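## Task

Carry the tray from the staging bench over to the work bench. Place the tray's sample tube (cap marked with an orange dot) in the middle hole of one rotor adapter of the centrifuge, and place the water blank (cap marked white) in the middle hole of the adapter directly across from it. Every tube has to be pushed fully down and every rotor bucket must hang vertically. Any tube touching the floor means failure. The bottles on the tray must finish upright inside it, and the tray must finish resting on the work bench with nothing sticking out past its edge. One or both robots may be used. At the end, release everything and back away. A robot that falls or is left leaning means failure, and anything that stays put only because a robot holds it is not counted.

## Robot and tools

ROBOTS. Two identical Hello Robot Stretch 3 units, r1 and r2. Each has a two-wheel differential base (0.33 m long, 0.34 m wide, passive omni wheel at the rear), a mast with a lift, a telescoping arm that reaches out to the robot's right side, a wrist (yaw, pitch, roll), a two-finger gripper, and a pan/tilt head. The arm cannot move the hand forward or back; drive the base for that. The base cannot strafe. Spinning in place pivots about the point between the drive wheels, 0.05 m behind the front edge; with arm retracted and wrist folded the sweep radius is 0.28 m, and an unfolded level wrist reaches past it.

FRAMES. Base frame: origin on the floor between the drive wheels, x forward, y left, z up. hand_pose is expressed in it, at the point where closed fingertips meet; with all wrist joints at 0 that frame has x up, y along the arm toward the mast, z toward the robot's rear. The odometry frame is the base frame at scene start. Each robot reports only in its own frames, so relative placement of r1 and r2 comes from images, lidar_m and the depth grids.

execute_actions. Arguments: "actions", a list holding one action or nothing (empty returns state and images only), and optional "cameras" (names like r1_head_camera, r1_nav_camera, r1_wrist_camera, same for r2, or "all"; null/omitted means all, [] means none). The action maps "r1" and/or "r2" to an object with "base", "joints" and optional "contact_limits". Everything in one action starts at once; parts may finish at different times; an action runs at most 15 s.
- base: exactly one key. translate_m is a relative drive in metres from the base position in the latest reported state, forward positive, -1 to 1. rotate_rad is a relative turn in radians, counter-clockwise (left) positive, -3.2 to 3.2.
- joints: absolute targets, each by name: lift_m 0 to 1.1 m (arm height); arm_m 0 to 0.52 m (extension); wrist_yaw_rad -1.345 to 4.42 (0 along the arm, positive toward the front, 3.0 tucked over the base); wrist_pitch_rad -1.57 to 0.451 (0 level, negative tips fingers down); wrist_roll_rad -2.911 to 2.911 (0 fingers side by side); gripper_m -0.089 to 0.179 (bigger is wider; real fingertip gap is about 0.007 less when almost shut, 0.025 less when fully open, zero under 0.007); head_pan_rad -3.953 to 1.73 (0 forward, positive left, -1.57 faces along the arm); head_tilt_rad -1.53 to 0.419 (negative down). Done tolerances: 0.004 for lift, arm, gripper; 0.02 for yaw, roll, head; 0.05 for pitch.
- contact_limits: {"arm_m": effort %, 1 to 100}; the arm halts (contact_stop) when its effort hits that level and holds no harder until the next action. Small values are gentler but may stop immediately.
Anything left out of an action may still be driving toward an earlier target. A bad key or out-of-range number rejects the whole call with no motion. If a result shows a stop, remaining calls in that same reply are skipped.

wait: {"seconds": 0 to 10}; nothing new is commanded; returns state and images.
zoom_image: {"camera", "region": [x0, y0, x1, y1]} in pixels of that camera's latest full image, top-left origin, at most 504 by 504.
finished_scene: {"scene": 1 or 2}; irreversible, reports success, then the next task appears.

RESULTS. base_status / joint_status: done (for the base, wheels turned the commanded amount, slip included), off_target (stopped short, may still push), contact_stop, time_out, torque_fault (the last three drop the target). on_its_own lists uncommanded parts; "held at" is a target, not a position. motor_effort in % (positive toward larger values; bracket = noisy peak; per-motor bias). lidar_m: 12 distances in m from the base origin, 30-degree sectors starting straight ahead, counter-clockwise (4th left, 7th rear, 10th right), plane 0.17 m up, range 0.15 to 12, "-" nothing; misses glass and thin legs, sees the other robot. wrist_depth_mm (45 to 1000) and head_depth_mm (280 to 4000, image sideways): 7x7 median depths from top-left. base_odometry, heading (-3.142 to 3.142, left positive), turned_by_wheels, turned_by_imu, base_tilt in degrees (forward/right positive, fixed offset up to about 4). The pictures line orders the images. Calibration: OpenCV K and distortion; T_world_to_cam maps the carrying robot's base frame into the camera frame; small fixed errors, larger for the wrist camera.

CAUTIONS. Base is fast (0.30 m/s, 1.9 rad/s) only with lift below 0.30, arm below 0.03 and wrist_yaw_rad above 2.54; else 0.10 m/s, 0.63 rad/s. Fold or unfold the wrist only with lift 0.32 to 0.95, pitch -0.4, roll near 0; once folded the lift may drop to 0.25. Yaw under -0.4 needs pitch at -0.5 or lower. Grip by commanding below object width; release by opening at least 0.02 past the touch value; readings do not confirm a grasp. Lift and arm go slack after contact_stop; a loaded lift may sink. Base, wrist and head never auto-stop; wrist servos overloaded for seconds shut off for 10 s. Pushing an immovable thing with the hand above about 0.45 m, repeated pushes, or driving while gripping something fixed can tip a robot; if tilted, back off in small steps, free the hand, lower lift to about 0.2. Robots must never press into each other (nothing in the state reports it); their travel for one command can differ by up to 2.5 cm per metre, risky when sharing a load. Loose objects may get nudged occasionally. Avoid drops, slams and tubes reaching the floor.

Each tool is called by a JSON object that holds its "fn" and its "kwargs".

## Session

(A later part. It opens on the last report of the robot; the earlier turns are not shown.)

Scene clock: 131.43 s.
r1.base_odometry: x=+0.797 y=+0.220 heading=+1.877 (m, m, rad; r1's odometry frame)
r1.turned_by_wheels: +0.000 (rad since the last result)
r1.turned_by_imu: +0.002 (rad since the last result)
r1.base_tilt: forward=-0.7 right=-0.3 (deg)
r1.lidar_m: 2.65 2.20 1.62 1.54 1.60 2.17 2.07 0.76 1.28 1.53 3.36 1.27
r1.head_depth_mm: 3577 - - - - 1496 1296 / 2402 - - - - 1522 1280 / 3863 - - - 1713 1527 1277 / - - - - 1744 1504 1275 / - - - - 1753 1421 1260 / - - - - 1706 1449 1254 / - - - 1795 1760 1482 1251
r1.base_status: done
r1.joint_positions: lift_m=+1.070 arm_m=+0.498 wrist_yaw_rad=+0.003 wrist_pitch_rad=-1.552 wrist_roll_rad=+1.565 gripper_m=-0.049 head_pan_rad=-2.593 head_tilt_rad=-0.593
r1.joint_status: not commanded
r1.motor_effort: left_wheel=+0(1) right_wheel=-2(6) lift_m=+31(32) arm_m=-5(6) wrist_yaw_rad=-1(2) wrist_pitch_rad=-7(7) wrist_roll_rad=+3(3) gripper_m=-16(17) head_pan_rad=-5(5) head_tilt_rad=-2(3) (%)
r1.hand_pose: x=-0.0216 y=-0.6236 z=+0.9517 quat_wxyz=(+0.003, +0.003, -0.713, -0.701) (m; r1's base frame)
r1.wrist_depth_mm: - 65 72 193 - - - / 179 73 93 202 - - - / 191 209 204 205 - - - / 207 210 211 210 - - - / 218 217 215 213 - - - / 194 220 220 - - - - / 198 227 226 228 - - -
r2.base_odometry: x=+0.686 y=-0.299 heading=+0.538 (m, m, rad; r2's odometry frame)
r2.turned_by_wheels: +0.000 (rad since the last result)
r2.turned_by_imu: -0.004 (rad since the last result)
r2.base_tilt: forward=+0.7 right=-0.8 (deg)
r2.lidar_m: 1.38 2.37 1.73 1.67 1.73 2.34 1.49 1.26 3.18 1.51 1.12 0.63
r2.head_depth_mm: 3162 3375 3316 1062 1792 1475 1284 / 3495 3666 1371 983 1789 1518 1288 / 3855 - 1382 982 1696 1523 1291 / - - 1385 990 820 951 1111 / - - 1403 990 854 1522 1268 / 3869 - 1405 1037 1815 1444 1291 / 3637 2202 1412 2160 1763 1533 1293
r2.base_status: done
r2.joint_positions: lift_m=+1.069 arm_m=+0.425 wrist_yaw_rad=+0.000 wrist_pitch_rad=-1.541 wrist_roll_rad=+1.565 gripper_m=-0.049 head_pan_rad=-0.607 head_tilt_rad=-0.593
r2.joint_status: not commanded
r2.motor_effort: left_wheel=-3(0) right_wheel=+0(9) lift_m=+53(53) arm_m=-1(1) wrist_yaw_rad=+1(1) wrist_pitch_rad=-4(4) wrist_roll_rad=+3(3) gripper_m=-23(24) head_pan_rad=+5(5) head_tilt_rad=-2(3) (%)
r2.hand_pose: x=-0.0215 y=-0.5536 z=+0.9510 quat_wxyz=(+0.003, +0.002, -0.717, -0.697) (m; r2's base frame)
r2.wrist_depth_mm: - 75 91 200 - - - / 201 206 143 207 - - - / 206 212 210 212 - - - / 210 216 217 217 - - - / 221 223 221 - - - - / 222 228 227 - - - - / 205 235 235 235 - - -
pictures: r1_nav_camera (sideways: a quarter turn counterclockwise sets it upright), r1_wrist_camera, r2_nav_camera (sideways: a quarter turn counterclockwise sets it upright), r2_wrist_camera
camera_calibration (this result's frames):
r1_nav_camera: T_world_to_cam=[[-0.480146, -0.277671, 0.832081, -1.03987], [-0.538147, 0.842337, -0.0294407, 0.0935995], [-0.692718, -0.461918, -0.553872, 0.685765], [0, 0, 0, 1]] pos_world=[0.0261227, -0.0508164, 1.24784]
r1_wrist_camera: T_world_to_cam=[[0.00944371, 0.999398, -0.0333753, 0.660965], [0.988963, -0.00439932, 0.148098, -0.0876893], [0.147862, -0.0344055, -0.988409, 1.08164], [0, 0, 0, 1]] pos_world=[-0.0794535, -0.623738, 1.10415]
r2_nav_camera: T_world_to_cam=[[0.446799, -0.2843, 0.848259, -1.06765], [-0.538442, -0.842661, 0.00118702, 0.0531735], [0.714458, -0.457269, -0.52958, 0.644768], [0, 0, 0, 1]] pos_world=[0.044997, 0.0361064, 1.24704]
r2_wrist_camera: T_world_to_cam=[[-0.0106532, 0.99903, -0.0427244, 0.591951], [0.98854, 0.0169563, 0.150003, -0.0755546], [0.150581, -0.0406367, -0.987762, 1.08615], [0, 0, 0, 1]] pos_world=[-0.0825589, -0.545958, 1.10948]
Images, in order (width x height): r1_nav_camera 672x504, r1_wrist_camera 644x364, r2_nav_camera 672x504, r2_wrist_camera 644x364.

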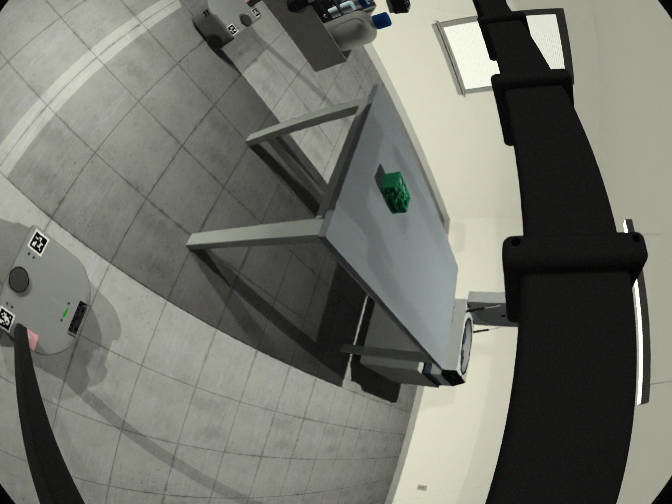

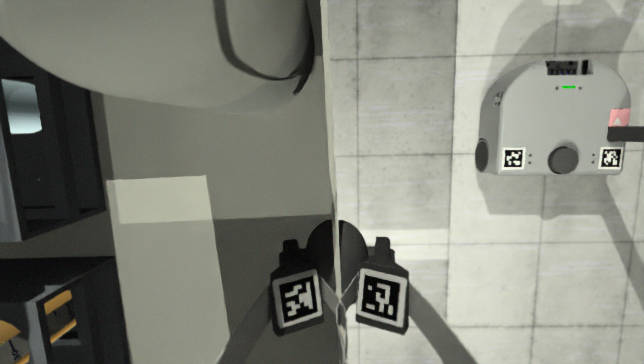

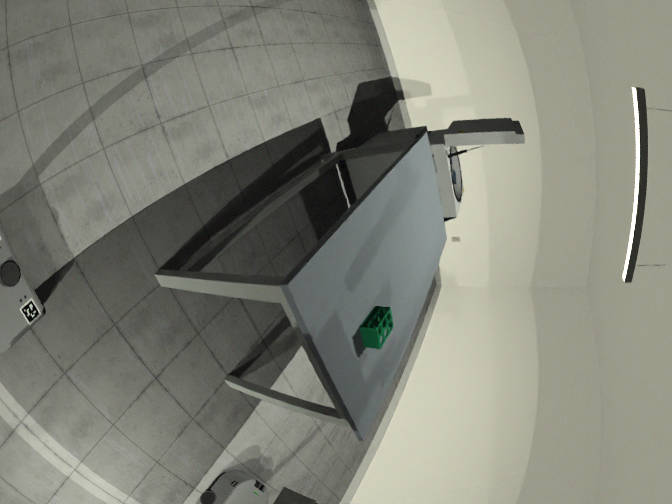

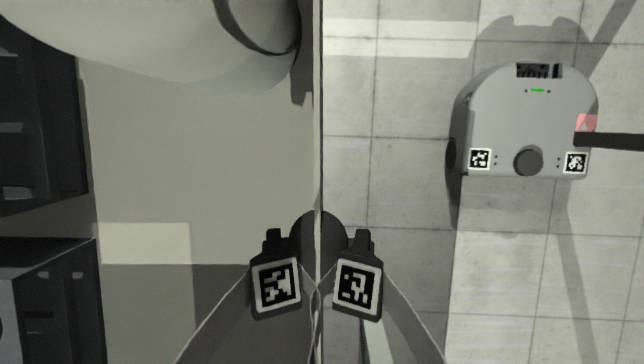

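{"fn": "execute_actions", "kwargs": {"actions": [{"r1":{"base":{"rotate_rad":0.008},"joints":{"arm_m":0.503}}}], "cameras": []}}

{"fn": "execute_actions", "kwargs": {"actions": [{"r1":{"base":{"translate_m":-0.7}},"r2":{"base":{"translate_m":0.7}}}], "cameras": ["r1_nav_camera","r2_nav_camera"]}}

Scene clock: 134.00 s.
r1.base_odometry: x=+0.797 y=+0.220 heading=+1.885 (m, m, rad; r1's odometry frame)
r1.turned_by_wheels: +0.008 (rad since the last result)
r1.turned_by_imu: +0.008 (rad since the last result)
r1.base_tilt: forward=-0.7 right=-0.3 (deg)
r1.lidar_m: 2.65 2.18 1.61 1.55 1.60 2.19 2.07 0.76 1.28 1.52 1.67 1.27
r1.head_depth_mm: 3564 - - - - 1499 1295 / 2358 - - - - 1524 1287 / 3895 - - - 1724 1512 1278 / - - - - 1744 1507 1276 / - - - - 1680 1417 1264 / - - - - 1710 1455 1259 / - - - 1924 1753 1475 1255
r1.base_status: done
r1.joint_positions: lift_m=+1.070 arm_m=+0.503 wrist_yaw_rad=+0.002 wrist_pitch_rad=-1.557 wrist_roll_rad=+1.565 gripper_m=-0.049 head_pan_rad=-2.593 head_tilt_rad=-0.593
r1.joint_status: all done
r1.motor_effort: left_wheel=-1(3) right_wheel=+0(3) lift_m=+31(32) arm_m=+5(6) wrist_yaw_rad=-2(1) wrist_pitch_rad=-5(7) wrist_roll_rad=+3(3) gripper_m=-17(17) head_pan_rad=-5(4) head_tilt_rad=-2(3) (%)
r1.hand_pose: x=-0.0216 y=-0.6268 z=+0.9517 quat_wxyz=(+0.003, +0.003, -0.712, -0.702) (m; r1's base frame)
r1.wrist_depth_mm: - 65 70 127 - - - / 179 75 92 196 - - - / 201 206 204 205 - - - / 206 212 208 209 - - - / 218 219 215 214 - - - / 193 221 222 - - - - / 197 228 227 225 - - -
r2.base_odometry: x=+0.686 y=-0.299 heading=+0.538 (m, m, rad; r2's odometry frame)
r2.turned_by_wheels: +0.000 (rad since the last result)
r2.turned_by_imu: +0.000 (rad since the last result)
r2.base_tilt: forward=+0.6 right=-0.8 (deg)
r2.lidar_m: 1.38 2.38 1.74 1.67 1.72 2.34 1.49 1.26 3.19 1.51 1.12 0.63
r2.head_depth_mm: 3183 3360 3275 1067 1806 1473 1279 / 3414 3723 1376 981 1801 1516 1278 / 3850 - 1373 984 1695 1518 1281 / - - 1387 989 820 956 1103 / - - 1396 995 851 1534 1265 / 3823 - 1406 1044 1819 1442 1292 / 3563 2225 1409 2171 1750 1539 1296
r2.base_status: not commanded
r2.joint_positions: lift_m=+1.069 arm_m=+0.425 wrist_yaw_rad=+0.000 wrist_pitch_rad=-1.544 wrist_roll_rad=+1.566 gripper_m=-0.049 head_pan_rad=-0.607 head_tilt_rad=-0.593
r2.joint_status: not commanded
r2.motor_effort: left_wheel=-3(3) right_wheel=+2(2) lift_m=+53(53) arm_m=-1(1) wrist_yaw_rad=+0(0) wrist_pitch_rad=-3(4) wrist_roll_rad=+3(3) gripper_m=-23(24) head_pan_rad=+5(5) head_tilt_rad=-2(3) (%)
r2.hand_pose: x=-0.0215 y=-0.5526 z=+0.9511 quat_wxyz=(+0.002, +0.002, -0.716, -0.698) (m; r2's base frame)
r2.wrist_depth_mm: 81 75 89 198 - - - / 201 206 142 206 - - - / 205 211 209 213 - - - / 210 217 216 216 - - - / 220 221 221 219 - - - / 221 227 227 - - - - / 205 235 234 236 - - -
pictures: none
No camera images: the call's "cameras" was empty. Leave "cameras" out to get every camera's image.

Scene clock: 142.37 s.
r1.base_odometry: x=+1.013 y=-0.446 heading=+1.885 (m, m, rad; r1's odometry frame)
r1.turned_by_wheels: +0.000 (rad since the last result)
r1.turned_by_imu: +0.001 (rad since the last result)
r1.base_tilt: forward=-0.8 right=-0.2 (deg)
r1.lidar_m: 1.93 2.20 1.60 1.54 1.60 2.18 1.87 1.40 1.20 0.51 3.36 1.95
r1.head_depth_mm: 2931 - - - - 1490 1291 / 3109 - - - - 1523 1286 / 1977 - - - 1724 1517 1279 / 1660 - - - 1741 1507 1270 / 3657 - - - 1783 1501 1264 / - - - - 1668 1483 1263 / - - - 877 762 1474 1257
r1.base_status: done
r1.joint_positions: lift_m=+1.070 arm_m=+0.503 wrist_yaw_rad=+0.002 wrist_pitch_rad=-1.560 wrist_roll_rad=+1.565 gripper_m=-0.049 head_pan_rad=-2.593 head_tilt_rad=-0.593
r1.joint_status: not commanded
r1.motor_effort: left_wheel=+0(3) right_wheel=+0(4) lift_m=+31(31) arm_m=+5(5) wrist_yaw_rad=-1(1) wrist_pitch_rad=-3(5) wrist_roll_rad=+3(3) gripper_m=-17(17) head_pan_rad=-5(4) head_tilt_rad=-3(2) (%)
r1.hand_pose: x=-0.0216 y=-0.6259 z=+0.9518 quat_wxyz=(+0.003, +0.003, -0.711, -0.704) (m; r1's base frame)
r1.wrist_depth_mm: - 64 70 126 321 - - / 177 74 91 193 329 324 - / 199 206 205 204 337 332 - / 204 210 209 210 338 - - / 216 216 217 216 349 - - / 192 220 220 - 356 - - / 195 225 225 227 372 - -
r2.base_odometry: x=+1.287 y=+0.059 heading=+0.538 (m, m, rad; r2's odometry frame)
r2.turned_by_wheels: +0.000 (rad since the last result)
r2.turned_by_imu: -0.003 (rad since the last result)
r2.base_tilt: forward=+0.7 right=-0.8 (deg)
r2.lidar_m: 1.30 2.40 1.74 1.67 1.72 2.35 1.94 2.15 0.37 0.36 0.37 0.50
r2.head_depth_mm: 3165 3453 3333 981 762 623 539 / 3421 3666 1374 987 764 625 1232 / 3760 - 1385 986 766 662 1284 / 3667 - 1387 988 769 1484 1208 / 3427 3633 1394 994 849 1518 1263 / 3209 3261 1405 999 1820 1451 1287 / 3014 3162 1562 1144 1719 1531 1297
r2.base_status: done
r2.joint_positions: lift_m=+1.069 arm_m=+0.425 wrist_yaw_rad=+0.000 wrist_pitch_rad=-1.548 wrist_roll_rad=+1.566 gripper_m=-0.049 head_pan_rad=-0.607 head_tilt_rad=-0.593
r2.joint_status: not commanded
r2.motor_effort: left_wheel=-3(4) right_wheel=+2(9) lift_m=+53(53) arm_m=-1(1) wrist_yaw_rad=+0(0) wrist_pitch_rad=-2(3) wrist_roll_rad=+3(3) gripper_m=-24(23) head_pan_rad=+5(5) head_tilt_rad=-2(3) (%)
r2.hand_pose: x=-0.0215 y=-0.5518 z=+0.9511 quat_wxyz=(+0.002, +0.002, -0.715, -0.699) (m; r2's base frame)
r2.wrist_depth_mm: 80 75 89 200 322 320 - / 201 205 141 207 332 329 - / 205 210 210 211 339 340 - / 210 216 216 218 348 348 - / 219 222 222 219 356 358 - / 220 228 227 - 367 368 - / 205 233 234 236 380 378 -
pictures: r1_nav_camera (sideways: a quarter turn counterclockwise sets it upright), r2_nav_camera (sideways: a quarter turn counterclockwise sets it upright)
camera_calibration (this result's frames):
r1_nav_camera: T_world_to_cam=[[-0.480147, -0.277669, 0.832081, -1.03987], [-0.538145, 0.842338, -0.0294407, 0.0935995], [-0.692719, -0.461916, -0.553872, 0.685765], [0, 0, 0, 1]] pos_world=[0.0261225, -0.0508164, 1.24784]
r2_nav_camera: T_world_to_cam=[[0.446801, -0.284298, 0.848259, -1.06765], [-0.538439, -0.842664, 0.00118702, 0.0531734], [0.71446, -0.457266, -0.52958, 0.644768], [0, 0, 0, 1]] pos_world=[0.0449968, 0.0361066, 1.24704]
Images, in order (width x height): r1_nav_camera 672x504, r2_nav_camera 672x504.

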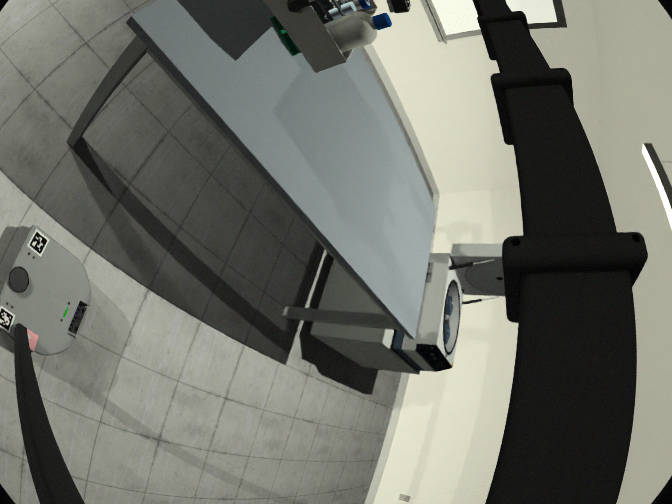

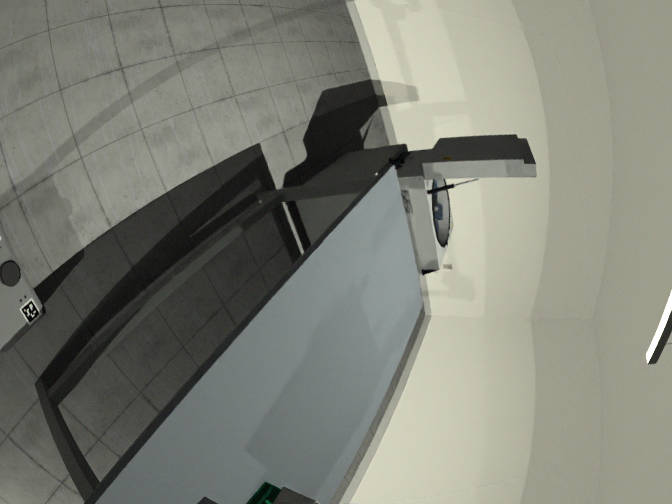

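{"fn": "execute_actions", "kwargs": {"actions": [{"r1":{"base":{"translate_m":-0.75},"joints":{"head_pan_rad":-2.0}},"r2":{"base":{"translate_m":0.75}}}], "cameras": ["r1_wrist_camera","r2_wrist_camera"]}}

{"fn": "execute_actions", "kwargs": {"actions": [{"r1":{"joints":{"lift_m":0.96}},"r2":{"joints":{"lift_m":0.96}}}], "cameras": ["r1_nav_camera","r1_wrist_camera","r2_wrist_camera"]}}

Scene clock: 152.90 s.
r1.base_odometry: x=+1.245 y=-1.159 heading=+1.885 (m, m, rad; r1's odometry frame)
r1.turned_by_wheels: +0.000 (rad since the last result)
r1.turned_by_imu: +0.001 (rad since the last result)
r1.base_tilt: forward=-0.8 right=-0.3 (deg)
r1.lidar_m: 2.67 2.19 1.60 1.54 1.60 2.17 2.64 0.74 0.77 1.15 1.20 0.98
r1.head_depth_mm: - - - 1201 884 1205 1267 / 3340 - - 952 849 1119 1235 / - - 3215 988 791 1509 1280 / - - 1382 976 757 1502 1275 / - 3398 3355 969 749 1453 1265 / - 3192 672 697 745 1381 1258 / - 3004 785 673 739 659 1248
r1.base_status: done
r1.joint_positions: lift_m=+1.070 arm_m=+0.503 wrist_yaw_rad=+0.002 wrist_pitch_rad=-1.566 wrist_roll_rad=+1.565 gripper_m=-0.049 head_pan_rad=-2.007 head_tilt_rad=-0.593
r1.joint_status: all done
r1.motor_effort: left_wheel=-1(3) right_wheel=+0(5) lift_m=+32(31) arm_m=+6(4) wrist_yaw_rad=-2(1) wrist_pitch_rad=+0(3) wrist_roll_rad=+3(3) gripper_m=-19(17) head_pan_rad=+5(52) head_tilt_rad=-3(3) (%)
r1.hand_pose: x=-0.0216 y=-0.6244 z=+0.9519 quat_wxyz=(+0.003, +0.003, -0.708, -0.706) (m; r1's base frame)
r1.wrist_depth_mm: - 64 69 126 324 - - / 177 74 89 189 324 331 - / 200 205 204 204 334 336 - / 202 210 209 208 341 - - / 215 216 212 214 352 - - / 190 219 221 - 359 - - / 194 225 226 227 375 - -
r2.base_odometry: x=+1.932 y=+0.443 heading=+0.538 (m, m, rad; r2's odometry frame)
r2.turned_by_wheels: +0.000 (rad since the last result)
r2.turned_by_imu: -0.003 (rad since the last result)
r2.base_tilt: forward=+0.6 right=-0.8 (deg)
r2.lidar_m: 2.56 2.42 1.75 1.68 1.73 2.35 2.69 0.51 0.37 0.35 0.36 0.49
r2.head_depth_mm: 3098 3406 3291 976 761 623 538 / 3296 3578 1324 1290 764 625 1200 / 3015 3345 1335 1234 765 643 1280 / 2851 3072 1415 1127 769 858 1041 / 2644 2833 1084 1041 1111 1240 1283 / 742 807 894 1159 1307 1485 1288 / 795 908 1052 1445 1750 1537 1300
r2.base_status: done
r2.joint_positions: lift_m=+1.069 arm_m=+0.425 wrist_yaw_rad=+0.000 wrist_pitch_rad=-1.554 wrist_roll_rad=+1.566 gripper_m=-0.049 head_pan_rad=-0.607 head_tilt_rad=-0.593
r2.joint_status: not commanded
r2.motor_effort: left_wheel=-3(2) right_wheel=+1(8) lift_m=+53(53) arm_m=+0(1) wrist_yaw_rad=-1(1) wrist_pitch_rad=+1(2) wrist_roll_rad=+3(3) gripper_m=-23(24) head_pan_rad=+5(5) head_tilt_rad=-2(3) (%)
r2.hand_pose: x=-0.0215 y=-0.5501 z=+0.9512 quat_wxyz=(+0.002, +0.002, -0.713, -0.701) (m; r2's base frame)
r2.wrist_depth_mm: 81 74 87 199 324 325 - / 200 205 139 207 333 332 - / 204 210 210 212 338 340 - / 208 216 215 217 351 349 - / 219 221 220 219 359 359 - / 220 226 227 - 367 367 - / 203 233 233 235 378 383 -
pictures: r1_wrist_camera, r2_wrist_camera
camera_calibration (this result's frames):
r1_wrist_camera: T_world_to_cam=[[0.0098273, 0.999757, -0.0197525, 0.648943], [0.988966, -0.00679737, 0.147989, -0.0891284], [0.147818, -0.0209889, -0.988792, 1.09064], [0, 0, 0, 1]] pos_world=[-0.0794495, -0.626499, 1.10443]
r2_wrist_camera: T_world_to_cam=[[-0.00973213, 0.999517, -0.0295238, 0.576223], [0.988551, 0.0140628, 0.150228, -0.0774562], [0.150571, -0.0277238, -0.98821, 1.09406], [0, 0, 0, 1]] pos_world=[-0.0825562, -0.544524, 1.10981]
Images, in order (width x height): r1_wrist_camera 644x364, r2_wrist_camera 644x364.

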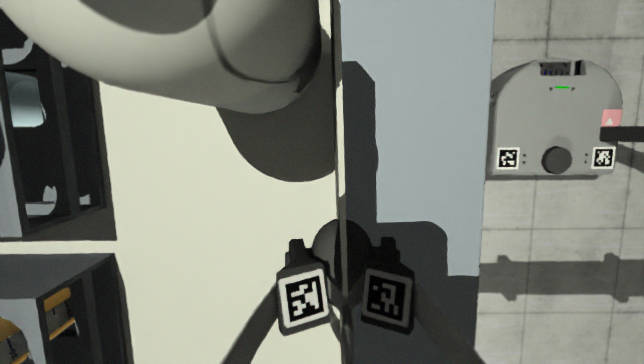

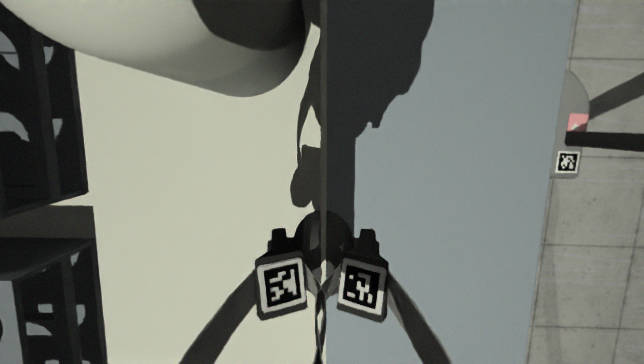

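Scene clock: 154.73 s.
r1.base_odometry: x=+1.245 y=-1.159 heading=+1.885 (m, m, rad; r1's odometry frame)
r1.turned_by_wheels: +0.000 (rad since the last result)
r1.turned_by_imu: +0.000 (rad since the last result)
r1.base_tilt: forward=-0.7 right=-0.3 (deg)
r1.lidar_m: 2.68 2.20 1.60 1.54 1.60 2.17 2.64 0.74 0.77 1.15 1.20 0.98
r1.head_depth_mm: 1125 1251 1284 1225 837 - - / 3367 3614 1419 1042 - - - / 3275 3605 3487 1082 - - 1251 / 3120 3467 3578 - 708 1503 1269 / 2978 3268 - - 750 1460 1266 / 2879 3082 - 722 739 1384 1259 / 2775 2939 3168 836 715 657 1254
r1.base_status: not commanded
r1.joint_positions: lift_m=+0.960 arm_m=+0.503 wrist_yaw_rad=+0.002 wrist_pitch_rad=-1.566 wrist_roll_rad=+1.565 gripper_m=-0.049 head_pan_rad=-2.007 head_tilt_rad=-0.593
r1.joint_status: all done
r1.motor_effort: left_wheel=+0(1) right_wheel=-1(0) lift_m=+26(31) arm_m=+5(5) wrist_yaw_rad=-1(2) wrist_pitch_rad=+0(0) wrist_roll_rad=+3(3) gripper_m=-18(17) head_pan_rad=+5(5) head_tilt_rad=-3(3) (%)
r1.hand_pose: x=-0.0216 y=-0.6244 z=+0.8422 quat_wxyz=(+0.003, +0.003, -0.708, -0.706) (m; r1's base frame)
r1.wrist_depth_mm: - 64 69 126 218 218 890 / 176 74 89 191 221 222 - / 199 207 204 203 227 227 - / 203 210 208 210 232 231 - / 216 215 215 213 237 236 - / 189 221 219 - 243 245 - / 193 226 225 225 252 249 -
r2.base_odometry: x=+1.932 y=+0.443 heading=+0.538 (m, m, rad; r2's odometry frame)
r2.turned_by_wheels: +0.000 (rad since the last result)
r2.turned_by_imu: +0.000 (rad since the last result)
r2.base_tilt: forward=+0.7 right=-0.8 (deg)
r2.lidar_m: 2.57 2.41 1.75 1.68 1.73 2.36 2.68 0.51 0.37 0.35 0.36 0.49
r2.head_depth_mm: 3130 3373 3308 976 761 623 538 / 3296 3532 1334 1296 763 624 1209 / 3025 3298 1328 1224 765 643 1276 / 2826 3044 1407 1127 769 855 1040 / 2621 2790 1085 1034 1107 1237 1287 / 744 806 894 1165 1299 1481 1290 / 795 905 1049 1436 1770 1534 1297
r2.base_status: not commanded
r2.joint_positions: lift_m=+0.960 arm_m=+0.425 wrist_yaw_rad=+0.000 wrist_pitch_rad=-1.554 wrist_roll_rad=+1.566 gripper_m=-0.049 head_pan_rad=-0.607 head_tilt_rad=-0.593
r2.joint_status: all done
r2.motor_effort: left_wheel=-3(3) right_wheel=+1(1) lift_m=+26(50) arm_m=+0(1) wrist_yaw_rad=+1(1) wrist_pitch_rad=+1(1) wrist_roll_rad=+3(3) gripper_m=-25(24) head_pan_rad=+5(5) head_tilt_rad=-2(2) (%)
r2.hand_pose: x=-0.0215 y=-0.5501 z=+0.8424 quat_wxyz=(+0.002, +0.002, -0.713, -0.701) (m; r2's base frame)
r2.wrist_depth_mm: 81 74 87 199 222 221 222 / 200 205 139 206 227 227 227 / 205 210 210 211 233 232 233 / 209 216 215 217 239 240 238 / 219 221 220 219 246 245 245 / 220 227 226 - 252 252 252 / 204 232 234 235 260 260 260
pictures: r1_nav_camera (sideways: a quarter turn counterclockwise sets it upright), r1_wrist_camera, r2_wrist_camera
camera_calibration (this result's frames):
r1_nav_camera: T_world_to_cam=[[-0.246615, -0.496812, 0.832081, -1.04129], [-0.91409, 0.404441, -0.0294407, 0.0958928], [-0.321901, -0.767858, -0.553872, 0.683503], [0, 0, 0, 1]] pos_world=[0.0508766, -0.0312774, 1.24784]
r1_wrist_camera: T_world_to_cam=[[0.00982809, 0.999757, -0.019746, 0.646768], [0.988966, -0.00679912, 0.147988, -0.0728909], [0.147818, -0.0209825, -0.988792, 0.982149], [0, 0, 0, 1]] pos_world=[-0.0794495, -0.626499, 0.994699]
r2_wrist_camera: T_world_to_cam=[[-0.00973099, 0.999517, -0.0295112, 0.572991], [0.988551, 0.0140598, 0.150229, -0.061104], [0.150571, -0.0277115, -0.988211, 0.986488], [0, 0, 0, 1]] pos_world=[-0.0825562, -0.544518, 1.00095]
Images, in order (width x height): r1_nav_camera 672x504, r1_wrist_camera 644x364, r2_wrist_camera 644x364.

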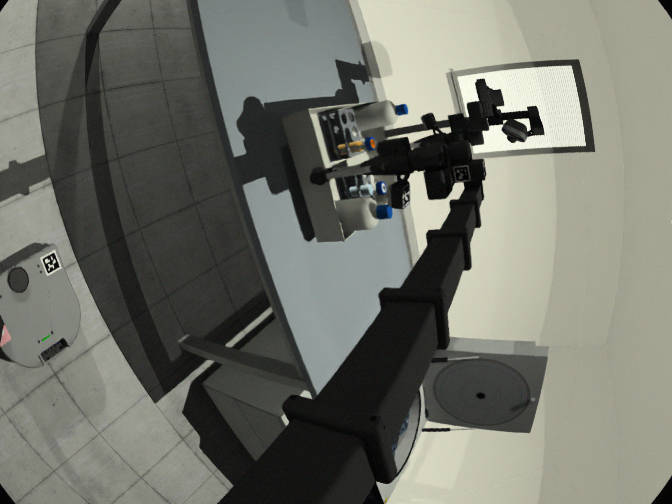

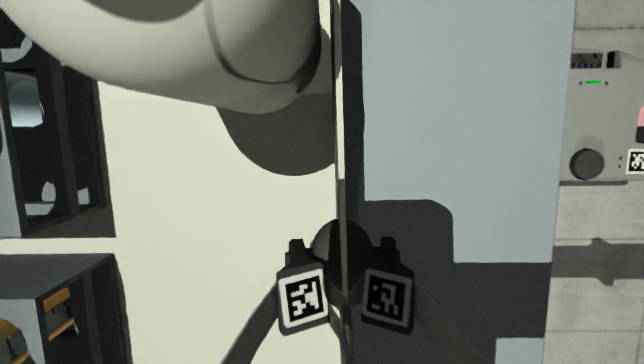

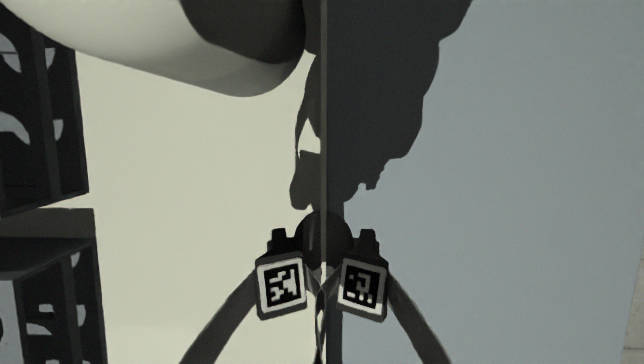

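{"fn": "execute_actions", "kwargs": {"actions": [{"r1":{"joints":{"arm_m":0.453}},"r2":{"joints":{"arm_m":0.475}}}], "cameras": []}}

{"fn": "execute_actions", "kwargs": {"actions": [{"r1":{"joints":{"arm_m":0.41}},"r2":{"joints":{"arm_m":0.518}}}], "cameras": ["r1_wrist_camera","r2_wrist_camera"]}}

{"fn": "execute_actions", "kwargs": {"actions": [{"r1":{"joints":{"lift_m":0.942}},"r2":{"joints":{"lift_m":0.942}}}], "cameras": []}}

{"fn": "execute_actions", "kwargs": {"actions": [{"r1":{"joints":{"gripper_m":0.06}},"r2":{"joints":{"gripper_m":0.06}}}], "cameras": []}}

{"fn": "execute_actions", "kwargs": {"actions": [{"r1":{"joints":{"lift_m":1.09,"head_pan_rad":-1.57}},"r2":{"joints":{"lift_m":1.09}}}], "cameras": ["r1_wrist_camera","r1_head_camera","r2_nav_camera"]}}

Scene clock: 158.77 s.
r1.base_odometry: x=+1.245 y=-1.159 heading=+1.885 (m, m, rad; r1's odometry frame)
r1.turned_by_wheels: +0.000 (rad since the last result)
r1.turned_by_imu: +0.000 (rad since the last result)
r1.base_tilt: forward=-0.7 right=-0.3 (deg)
r1.lidar_m: 2.68 2.19 1.60 1.54 1.60 2.18 2.65 0.74 0.77 1.15 1.20 0.98
r1.head_depth_mm: 1128 1248 1286 1229 836 - - / 3360 3603 1419 1040 - - - / 3273 3633 3440 - - - 1252 / 3110 3458 3618 - 710 1505 1278 / 3020 3273 3555 - 726 1455 1273 / 2900 3096 - 678 701 1387 1259 / 2767 2927 2123 809 682 656 1251
r1.base_status: not commanded
r1.joint_positions: lift_m=+0.960 arm_m=+0.453 wrist_yaw_rad=+0.002 wrist_pitch_rad=-1.566 wrist_roll_rad=+1.565 gripper_m=-0.049 head_pan_rad=-2.007 head_tilt_rad=-0.593
r1.joint_status: all done
r1.motor_effort: left_wheel=+0(0) right_wheel=+0(0) lift_m=+26(26) arm_m=-3(4) wrist_yaw_rad=-1(1) wrist_pitch_rad=+0(0) wrist_roll_rad=+3(2) gripper_m=-19(18) head_pan_rad=+4(6) head_tilt_rad=-3(3) (%)
r1.hand_pose: x=-0.0216 y=-0.5750 z=+0.8422 quat_wxyz=(+0.003, +0.003, -0.708, -0.706) (m; r1's base frame)
r1.wrist_depth_mm: - 64 69 126 218 925 948 / 176 74 89 190 223 221 - / 199 205 206 205 228 227 - / 204 212 210 211 232 - - / 215 214 216 213 239 - - / 191 221 217 - 244 - - / 194 226 225 227 251 - -
r2.base_odometry: x=+1.932 y=+0.443 heading=+0.538 (m, m, rad; r2's odometry frame)
r2.turned_by_wheels: +0.000 (rad since the last result)
r2.turned_by_imu: +0.000 (rad since the last result)
r2.base_tilt: forward=+0.7 right=-0.8 (deg)
r2.lidar_m: 2.57 2.42 1.75 1.68 1.74 2.36 2.68 0.51 0.37 0.35 0.36 0.49
r2.head_depth_mm: 3149 3392 3293 982 762 623 537 / 3301 3587 1327 1288 764 624 1203 / 3054 3331 1330 1222 767 645 1290 / 2835 3084 1408 1125 768 855 1036 / 2619 2806 1091 1036 1116 1243 1288 / 741 807 889 1159 1305 1483 1299 / 799 906 1050 1446 1765 1546 1292
r2.base_status: not commanded
r2.joint_positions: lift_m=+0.960 arm_m=+0.475 wrist_yaw_rad=+0.000 wrist_pitch_rad=-1.554 wrist_roll_rad=+1.566 gripper_m=-0.049 head_pan_rad=-0.607 head_tilt_rad=-0.593
r2.joint_status: all done
r2.motor_effort: left_wheel=-3(3) right_wheel=+1(1) lift_m=+26(26) arm_m=+5(4) wrist_yaw_rad=+0(0) wrist_pitch_rad=+1(1) wrist_roll_rad=+3(3) gripper_m=-25(25) head_pan_rad=+6(5) head_tilt_rad=-3(3) (%)
r2.hand_pose: x=-0.0215 y=-0.5995 z=+0.8424 quat_wxyz=(+0.002, +0.002, -0.713, -0.701) (m; r2's base frame)
r2.wrist_depth_mm: 81 74 87 200 223 220 220 / 200 205 139 207 227 227 226 / 203 210 209 212 233 233 233 / 208 214 215 216 240 238 239 / 219 221 220 218 245 244 244 / 220 227 228 - 253 252 253 / 203 234 234 235 260 259 260
pictures: none
No camera images: the call's "cameras" was empty. Leave "cameras" out to get every camera's image.

Scene clock: 160.17 s.
r1.base_odometry: x=+1.245 y=-1.159 heading=+1.885 (m, m, rad; r1's odometry frame)
r1.turned_by_wheels: +0.000 (rad since the last result)
r1.turned_by_imu: +0.000 (rad since the last result)
r1.base_tilt: forward=-0.7 right=-0.3 (deg)
r1.lidar_m: 2.67 2.20 1.60 1.54 1.60 2.18 2.65 0.74 0.77 1.15 1.19 0.98
r1.head_depth_mm: 1127 1256 1285 1229 835 - - / 3415 3633 1415 1038 - - - / 3267 3671 3439 - - - 1253 / 3111 3479 3625 - 708 1505 1277 / 3016 3254 - 875 705 1456 1266 / 2851 3113 - 633 666 1386 1260 / 2765 2927 1195 770 675 656 1256
r1.base_status: not commanded
r1.joint_positions: lift_m=+0.960 arm_m=+0.410 wrist_yaw_rad=+0.002 wrist_pitch_rad=-1.566 wrist_roll_rad=+1.565 gripper_m=-0.049 head_pan_rad=-2.007 head_tilt_rad=-0.593
r1.joint_status: all done
r1.motor_effort: left_wheel=-1(1) right_wheel=-1(1) lift_m=+26(26) arm_m=-4(4) wrist_yaw_rad=-2(2) wrist_pitch_rad=+0(0) wrist_roll_rad=+3(3) gripper_m=-18(19) head_pan_rad=+5(5) head_tilt_rad=-3(2) (%)
r1.hand_pose: x=-0.0216 y=-0.5320 z=+0.8422 quat_wxyz=(+0.003, +0.003, -0.708, -0.706) (m; r1's base frame)
r1.wrist_depth_mm: - 64 69 126 220 900 914 / 177 74 89 190 224 - 919 / 199 206 205 206 231 - - / 204 211 209 209 234 - - / 217 215 214 214 240 - - / 191 219 220 - - - - / 194 226 227 224 252 - -
r2.base_odometry: x=+1.932 y=+0.443 heading=+0.538 (m, m, rad; r2's odometry frame)
r2.turned_by_wheels: +0.000 (rad since the last result)
r2.turned_by_imu: +0.000 (rad since the last result)
r2.base_tilt: forward=+0.6 right=-0.9 (deg)
r2.lidar_m: 2.56 2.41 1.75 1.68 1.74 2.36 2.69 0.51 0.36 0.35 0.36 0.49
r2.head_depth_mm: 3106 3375 3310 979 762 622 538 / 3253 3584 1336 1288 761 625 1205 / 3011 3296 1333 1226 764 643 1278 / 2828 3099 1412 1122 767 858 1042 / 2635 2824 1092 1036 1109 1238 1284 / 742 810 890 1159 1313 1504 1289 / 794 904 1048 1439 1759 1539 1290
r2.base_status: not commanded
r2.joint_positions: lift_m=+0.960 arm_m=+0.518 wrist_yaw_rad=+0.000 wrist_pitch_rad=-1.554 wrist_roll_rad=+1.566 gripper_m=-0.049 head_pan_rad=-0.607 head_tilt_rad=-0.593
r2.joint_status: all done
r2.motor_effort: left_wheel=-3(3) right_wheel=+1(1) lift_m=+26(25) arm_m=+5(4) wrist_yaw_rad=+0(1) wrist_pitch_rad=+1(1) wrist_roll_rad=+3(3) gripper_m=-25(25) head_pan_rad=+5(5) head_tilt_rad=-3(3) (%)
r2.hand_pose: x=-0.0215 y=-0.6425 z=+0.8424 quat_wxyz=(+0.002, +0.002, -0.713, -0.701) (m; r2's base frame)
r2.wrist_depth_mm: 80 74 87 199 221 222 222 / 199 204 139 206 228 227 227 / 204 210 210 212 233 233 232 / 208 215 215 217 240 239 238 / 219 221 221 217 246 246 245 / 220 228 226 - 252 253 251 / 203 234 233 235 260 259 257
pictures: r1_wrist_camera, r2_wrist_camera
camera_calibration (this result's frames):
r1_wrist_camera: T_world_to_cam=[[0.0098252, 0.999757, -0.0197083, 0.554451], [0.988966, -0.00680184, 0.147988, -0.0722645], [0.147818, -0.0209448, -0.988793, 0.984108], [0, 0, 0, 1]] pos_world=[-0.0794495, -0.534196, 0.9947]
r2_wrist_camera: T_world_to_cam=[[-0.00973423, 0.999518, -0.0294718, 0.665294], [0.988551, 0.0140571, 0.150229, -0.0598075], [0.150571, -0.027672, -0.988212, 0.983955], [0, 0, 0, 1]] pos_world=[-0.0825562, -0.636905, 1.00095]
Images, in order (width x height): r1_wrist_camera 644x364, r2_wrist_camera 644x364.

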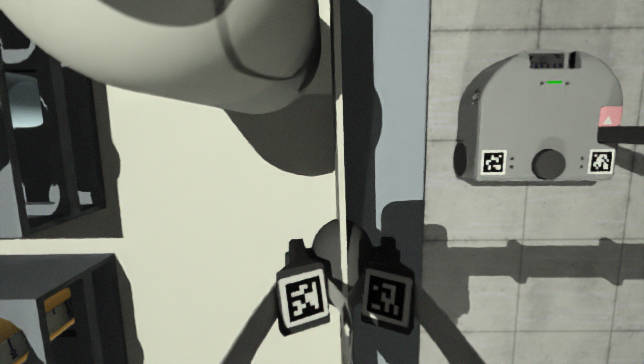

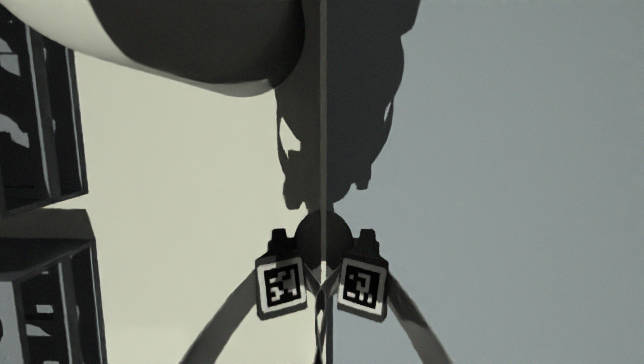

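Scene clock: 161.07 s.
r1.base_odometry: x=+1.245 y=-1.159 heading=+1.885 (m, m, rad; r1's odometry frame)
r1.turned_by_wheels: +0.000 (rad since the last result)
r1.turned_by_imu: +0.000 (rad since the last result)
r1.base_tilt: forward=-0.7 right=-0.2 (deg)
r1.lidar_m: 2.68 2.19 1.60 1.54 1.59 2.18 2.64 0.74 0.77 1.15 1.20 0.99
r1.head_depth_mm: 1130 1244 1292 1223 865 - - / 3368 3644 1423 997 825 - - / 3251 3632 3461 1035 - - 1228 / 3115 3453 1389 - - 1469 1269 / 2995 3341 3519 - 700 1452 1267 / 2887 3134 - 643 669 1388 1259 / 2761 2994 - 847 730 656 1250
r1.base_status: not commanded
r1.joint_positions: lift_m=+0.942 arm_m=+0.410 wrist_yaw_rad=+0.002 wrist_pitch_rad=-1.566 wrist_roll_rad=+1.565 gripper_m=-0.049 head_pan_rad=-2.007 head_tilt_rad=-0.593
r1.joint_status: all done
r1.motor_effort: left_wheel=-1(1) right_wheel=-1(0) lift_m=+26(31) arm_m=-4(3) wrist_yaw_rad=-2(2) wrist_pitch_rad=+0(0) wrist_roll_rad=+3(3) gripper_m=-17(18) head_pan_rad=+6(5) head_tilt_rad=-3(2) (%)
r1.hand_pose: x=-0.0216 y=-0.5320 z=+0.8242 quat_wxyz=(+0.003, +0.003, -0.708, -0.706) (m; r1's base frame)
r1.wrist_depth_mm: - 64 69 126 203 882 902 / 177 74 89 191 206 - 897 / 200 204 206 203 211 - - / 203 209 211 210 217 982 983 / 218 217 215 214 219 - 953 / 191 220 219 - - - - / 194 224 225 225 234 - -
r2.base_odometry: x=+1.932 y=+0.443 heading=+0.538 (m, m, rad; r2's odometry frame)
r2.turned_by_wheels: +0.000 (rad since the last result)
r2.turned_by_imu: +0.000 (rad since the last result)
r2.base_tilt: forward=+0.6 right=-0.8 (deg)
r2.lidar_m: 2.56 2.40 1.75 1.68 1.74 2.35 2.68 0.51 0.37 0.35 0.36 0.49
r2.head_depth_mm: 3160 3329 3312 975 760 623 537 / 3235 3594 1330 1287 763 625 1207 / 3037 3322 1329 1227 765 642 1290 / 2803 3081 1407 1132 767 856 1041 / 2615 2802 1090 1036 1104 1239 1288 / 743 809 892 1165 1305 1495 1291 / 797 907 1054 1441 1769 1538 1290
r2.base_status: not commanded
r2.joint_positions: lift_m=+0.942 arm_m=+0.518 wrist_yaw_rad=+0.000 wrist_pitch_rad=-1.554 wrist_roll_rad=+1.566 gripper_m=-0.049 head_pan_rad=-0.607 head_tilt_rad=-0.593
r2.joint_status: all done
r2.motor_effort: left_wheel=-2(3) right_wheel=+1(1) lift_m=+26(25) arm_m=+5(4) wrist_yaw_rad=+0(0) wrist_pitch_rad=+1(1) wrist_roll_rad=+3(3) gripper_m=-25(25) head_pan_rad=+5(5) head_tilt_rad=-2(3) (%)
r2.hand_pose: x=-0.0215 y=-0.6425 z=+0.8244 quat_wxyz=(+0.002, +0.002, -0.713, -0.701) (m; r2's base frame)
r2.wrist_depth_mm: 80 74 87 199 205 205 204 / 200 205 139 206 210 211 210 / 204 209 210 211 215 215 215 / 209 215 215 218 221 221 220 / 218 221 221 218 226 227 227 / 220 227 226 - 233 234 232 / 203 232 234 236 239 238 240
pictures: none
No camera images: the call's "cameras" was empty. Leave "cameras" out to get every camera's image.

Scene clock: 162.67 s.
r1.base_odometry: x=+1.245 y=-1.159 heading=+1.885 (m, m, rad; r1's odometry frame)
r1.turned_by_wheels: +0.000 (rad since the last result)
r1.turned_by_imu: +0.000 (rad since the last result)
r1.base_tilt: forward=-0.8 right=-0.2 (deg)
r1.lidar_m: 2.68 2.20 1.60 1.54 1.60 2.18 2.65 0.74 0.77 1.15 1.20 0.98
r1.head_depth_mm: 1126 1246 1287 1232 863 - - / 3357 3586 1415 997 822 - - / 3276 3634 3424 1034 - - 1223 / 3150 3445 1381 - - 1469 1272 / 3015 3289 3514 - 702 1455 1263 / 2872 3131 - 649 670 1385 1262 / 2753 2961 - 868 748 657 1256
r1.base_status: not commanded
r1.joint_positions: lift_m=+0.942 arm_m=+0.410 wrist_yaw_rad=+0.002 wrist_pitch_rad=-1.565 wrist_roll_rad=+1.565 gripper_m=+0.060 head_pan_rad=-2.007 head_tilt_rad=-0.593
r1.joint_status: all done
r1.motor_effort: left_wheel=-1(1) right_wheel=+0(0) lift_m=+27(27) arm_m=-3(4) wrist_yaw_rad=-1(2) wrist_pitch_rad=+0(0) wrist_roll_rad=+3(3) gripper_m=+2(82) head_pan_rad=+5(5) head_tilt_rad=-3(3) (%)
r1.hand_pose: x=-0.0216 y=-0.5323 z=+0.8242 quat_wxyz=(+0.003, +0.002, -0.709, -0.705) (m; r1's base frame)
r1.wrist_depth_mm: - 68 72 132 202 902 925 / 178 78 88 185 207 - - / 184 210 209 209 212 - - / 201 214 215 215 217 990 975 / 221 221 220 220 220 - - / 191 227 226 226 227 - - / 188 229 232 231 234 - -
r2.base_odometry: x=+1.932 y=+0.443 heading=+0.538 (m, m, rad; r2's odometry frame)
r2.turned_by_wheels: +0.000 (rad since the last result)
r2.turned_by_imu: +0.000 (rad since the last result)
r2.base_tilt: forward=+0.9 right=-0.9 (deg)
r2.lidar_m: 2.57 2.42 1.75 1.68 1.74 2.35 2.69 0.51 0.37 0.35 0.36 0.49
r2.head_depth_mm: 3128 3422 3332 980 764 623 538 / 3285 3524 1335 1292 763 624 1208 / 3027 3293 1337 1229 766 644 1285 / 2836 3079 1412 1127 769 859 1036 / 2637 2821 1086 1038 1113 1247 1292 / 742 805 894 1160 1308 1497 1291 / 796 908 1053 1442 1761 1531 1290
r2.base_status: not commanded
r2.joint_positions: lift_m=+0.942 arm_m=+0.518 wrist_yaw_rad=+0.000 wrist_pitch_rad=-1.553 wrist_roll_rad=+1.566 gripper_m=+0.060 head_pan_rad=-0.607 head_tilt_rad=-0.593
r2.joint_status: all done
r2.motor_effort: left_wheel=-3(2) right_wheel=+1(1) lift_m=+26(26) arm_m=+4(4) wrist_yaw_rad=+0(0) wrist_pitch_rad=+1(0) wrist_roll_rad=+3(3) gripper_m=+1(95) head_pan_rad=+4(5) head_tilt_rad=-2(2) (%)
r2.hand_pose: x=-0.0215 y=-0.6427 z=+0.8244 quat_wxyz=(+0.002, +0.002, -0.713, -0.701) (m; r2's base frame)
r2.wrist_depth_mm: 176 77 86 204 205 205 206 / 204 209 137 210 210 210 210 / 208 215 215 215 216 215 215 / 212 220 220 221 221 221 221 / 226 226 226 227 226 226 227 / 225 232 - 233 - 233 233 / 209 238 240 240 241 238 240
pictures: none
No camera images: the call's "cameras" was empty. Leave "cameras" out to get every camera's image.

Scene clock: 164.83 s.
r1.base_odometry: x=+1.245 y=-1.159 heading=+1.885 (m, m, rad; r1's odometry frame)
r1.turned_by_wheels: +0.000 (rad since the last result)
r1.turned_by_imu: +0.000 (rad since the last result)
r1.base_tilt: forward=-0.8 right=-0.2 (deg)
r1.lidar_m: 2.67 2.19 1.60 1.54 1.59 2.17 2.64 0.74 0.77 1.15 1.19 0.98
r1.head_depth_mm: - 3107 3349 1006 774 1425 1292 / - 3171 3276 996 683 1409 1284 / - 3157 3256 982 690 1401 1277 / 715 1146 1240 859 689 1399 1275 / 2802 3118 3322 882 686 1394 1266 / 2826 3131 3339 957 720 1381 1254 / 2817 3096 3281 951 740 1410 1252
r1.base_status: not commanded
r1.joint_positions: lift_m=+1.090 arm_m=+0.410 wrist_yaw_rad=+0.002 wrist_pitch_rad=-1.565 wrist_roll_rad=+1.565 gripper_m=+0.060 head_pan_rad=-1.577 head_tilt_rad=-0.593
r1.joint_status: all done
r1.motor_effort: left_wheel=-1(0) right_wheel=+0(0) lift_m=+26(26) arm_m=-4(3) wrist_yaw_rad=-1(1) wrist_pitch_rad=-1(1) wrist_roll_rad=+3(3) gripper_m=+2(1) head_pan_rad=+5(43) head_tilt_rad=-3(3) (%)
r1.hand_pose: x=-0.0216 y=-0.5324 z=+0.9722 quat_wxyz=(+0.003, +0.002, -0.709, -0.705) (m; r1's base frame)
r1.wrist_depth_mm: 330 291 207 337 - - - / 354 292 214 236 - - - / 363 301 359 356 - - - / 368 354 365 361 - - - / 382 316 372 372 - - - / 366 321 374 379 379 - - / 346 338 329 363 - - -
r2.base_odometry: x=+1.932 y=+0.443 heading=+0.538 (m, m, rad; r2's odometry frame)
r2.turned_by_wheels: +0.000 (rad since the last result)
r2.turned_by_imu: +0.000 (rad since the last result)
r2.base_tilt: forward=+0.6 right=-0.8 (deg)
r2.lidar_m: 2.57 2.41 1.75 1.68 1.73 2.35 2.67 0.51 0.37 0.35 0.36 0.49
r2.head_depth_mm: 3180 3391 3242 980 762 623 538 / 3246 3585 1332 1285 765 624 1200 / 3017 3328 1340 1234 768 642 1286 / 2817 3058 1400 1130 769 858 1035 / 2627 2834 1086 1038 1110 1233 1288 / 742 809 892 1162 1307 1491 1293 / 796 904 1050 1434 1762 1526 1297
r2.base_status: not commanded
r2.joint_positions: lift_m=+1.089 arm_m=+0.518 wrist_yaw_rad=+0.000 wrist_pitch_rad=-1.553 wrist_roll_rad=+1.566 gripper_m=+0.060 head_pan_rad=-0.607 head_tilt_rad=-0.593
r2.joint_status: all done
r2.motor_effort: left_wheel=-2(3) right_wheel=+1(1) lift_m=+46(49) arm_m=+4(4) wrist_yaw_rad=+0(0) wrist_pitch_rad=+0(0) wrist_roll_rad=+3(3) gripper_m=+1(1) head_pan_rad=+5(5) head_tilt_rad=-2(2) (%)
r2.hand_pose: x=-0.0215 y=-0.6429 z=+0.9715 quat_wxyz=(+0.002, +0.002, -0.713, -0.701) (m; r2's base frame)
r2.wrist_depth_mm: 302 290 177 332 343 339 339 / 347 321 220 348 352 352 351 / 296 303 360 358 361 362 357 / 370 362 367 368 366 369 367 / 379 321 377 376 377 378 379 / 301 327 - 387 - 389 389 / 361 335 369 400 400 400 -
pictures: r1_head_camera (sideways: a quarter turn clockwise sets it upright), r1_wrist_camera, r2_nav_camera (sideways: a quarter turn counterclockwise sets it upright)
camera_calibration (this result's frames):
r1_head_camera: T_world_to_cam=[[-0.0381768, 0.545184, -0.837447, 1.11468], [0.99879, -0.00517711, -0.0489023, 0.0589182], [-0.0309963, -0.838301, -0.544327, 0.669901], [0, 0, 0, 1]] pos_world=[0.00447228, -0.0458209, 1.30101]
r1_wrist_camera: T_world_to_cam=[[0.0103573, 0.999721, -0.0212433, 0.558889], [0.988962, -0.00710086, 0.148002, -0.0916873], [0.14781, -0.0225417, -0.988759, 1.11173], [0, 0, 0, 1]] pos_world=[-0.0794383, -0.534323, 1.12468]
r2_nav_camera: T_world_to_cam=[[0.446809, -0.284285, 0.848259, -1.06765], [-0.538413, -0.84268, 0.00118703, 0.0531733], [0.714474, -0.457245, -0.52958, 0.644767], [0, 0, 0, 1]] pos_world=[0.0449957, 0.0361077, 1.24704]
Images, in order (width x height): r1_head_camera 896x504, r1_wrist_camera 644x364, r2_nav_camera 672x504.

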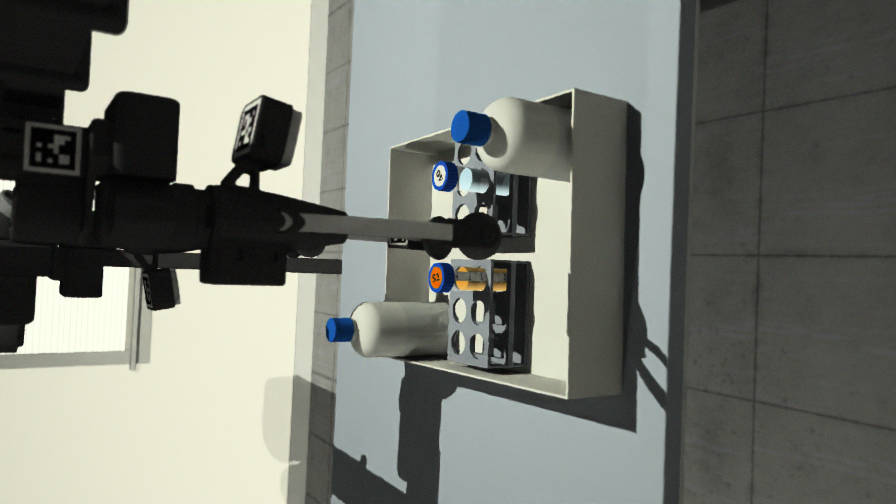

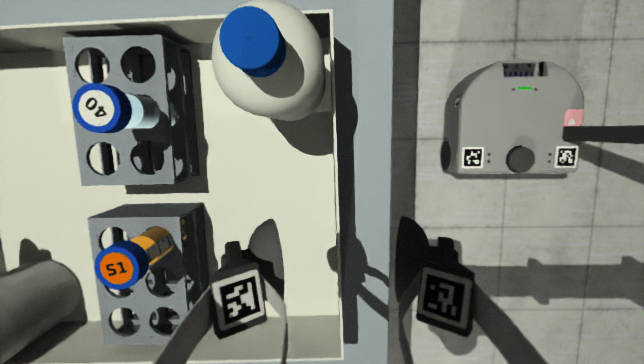

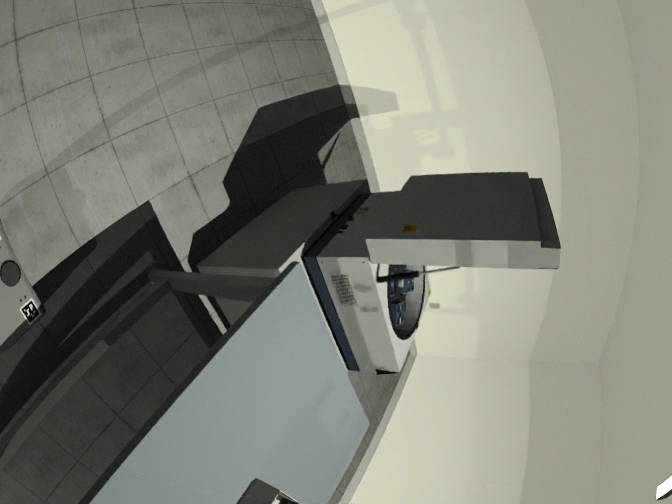

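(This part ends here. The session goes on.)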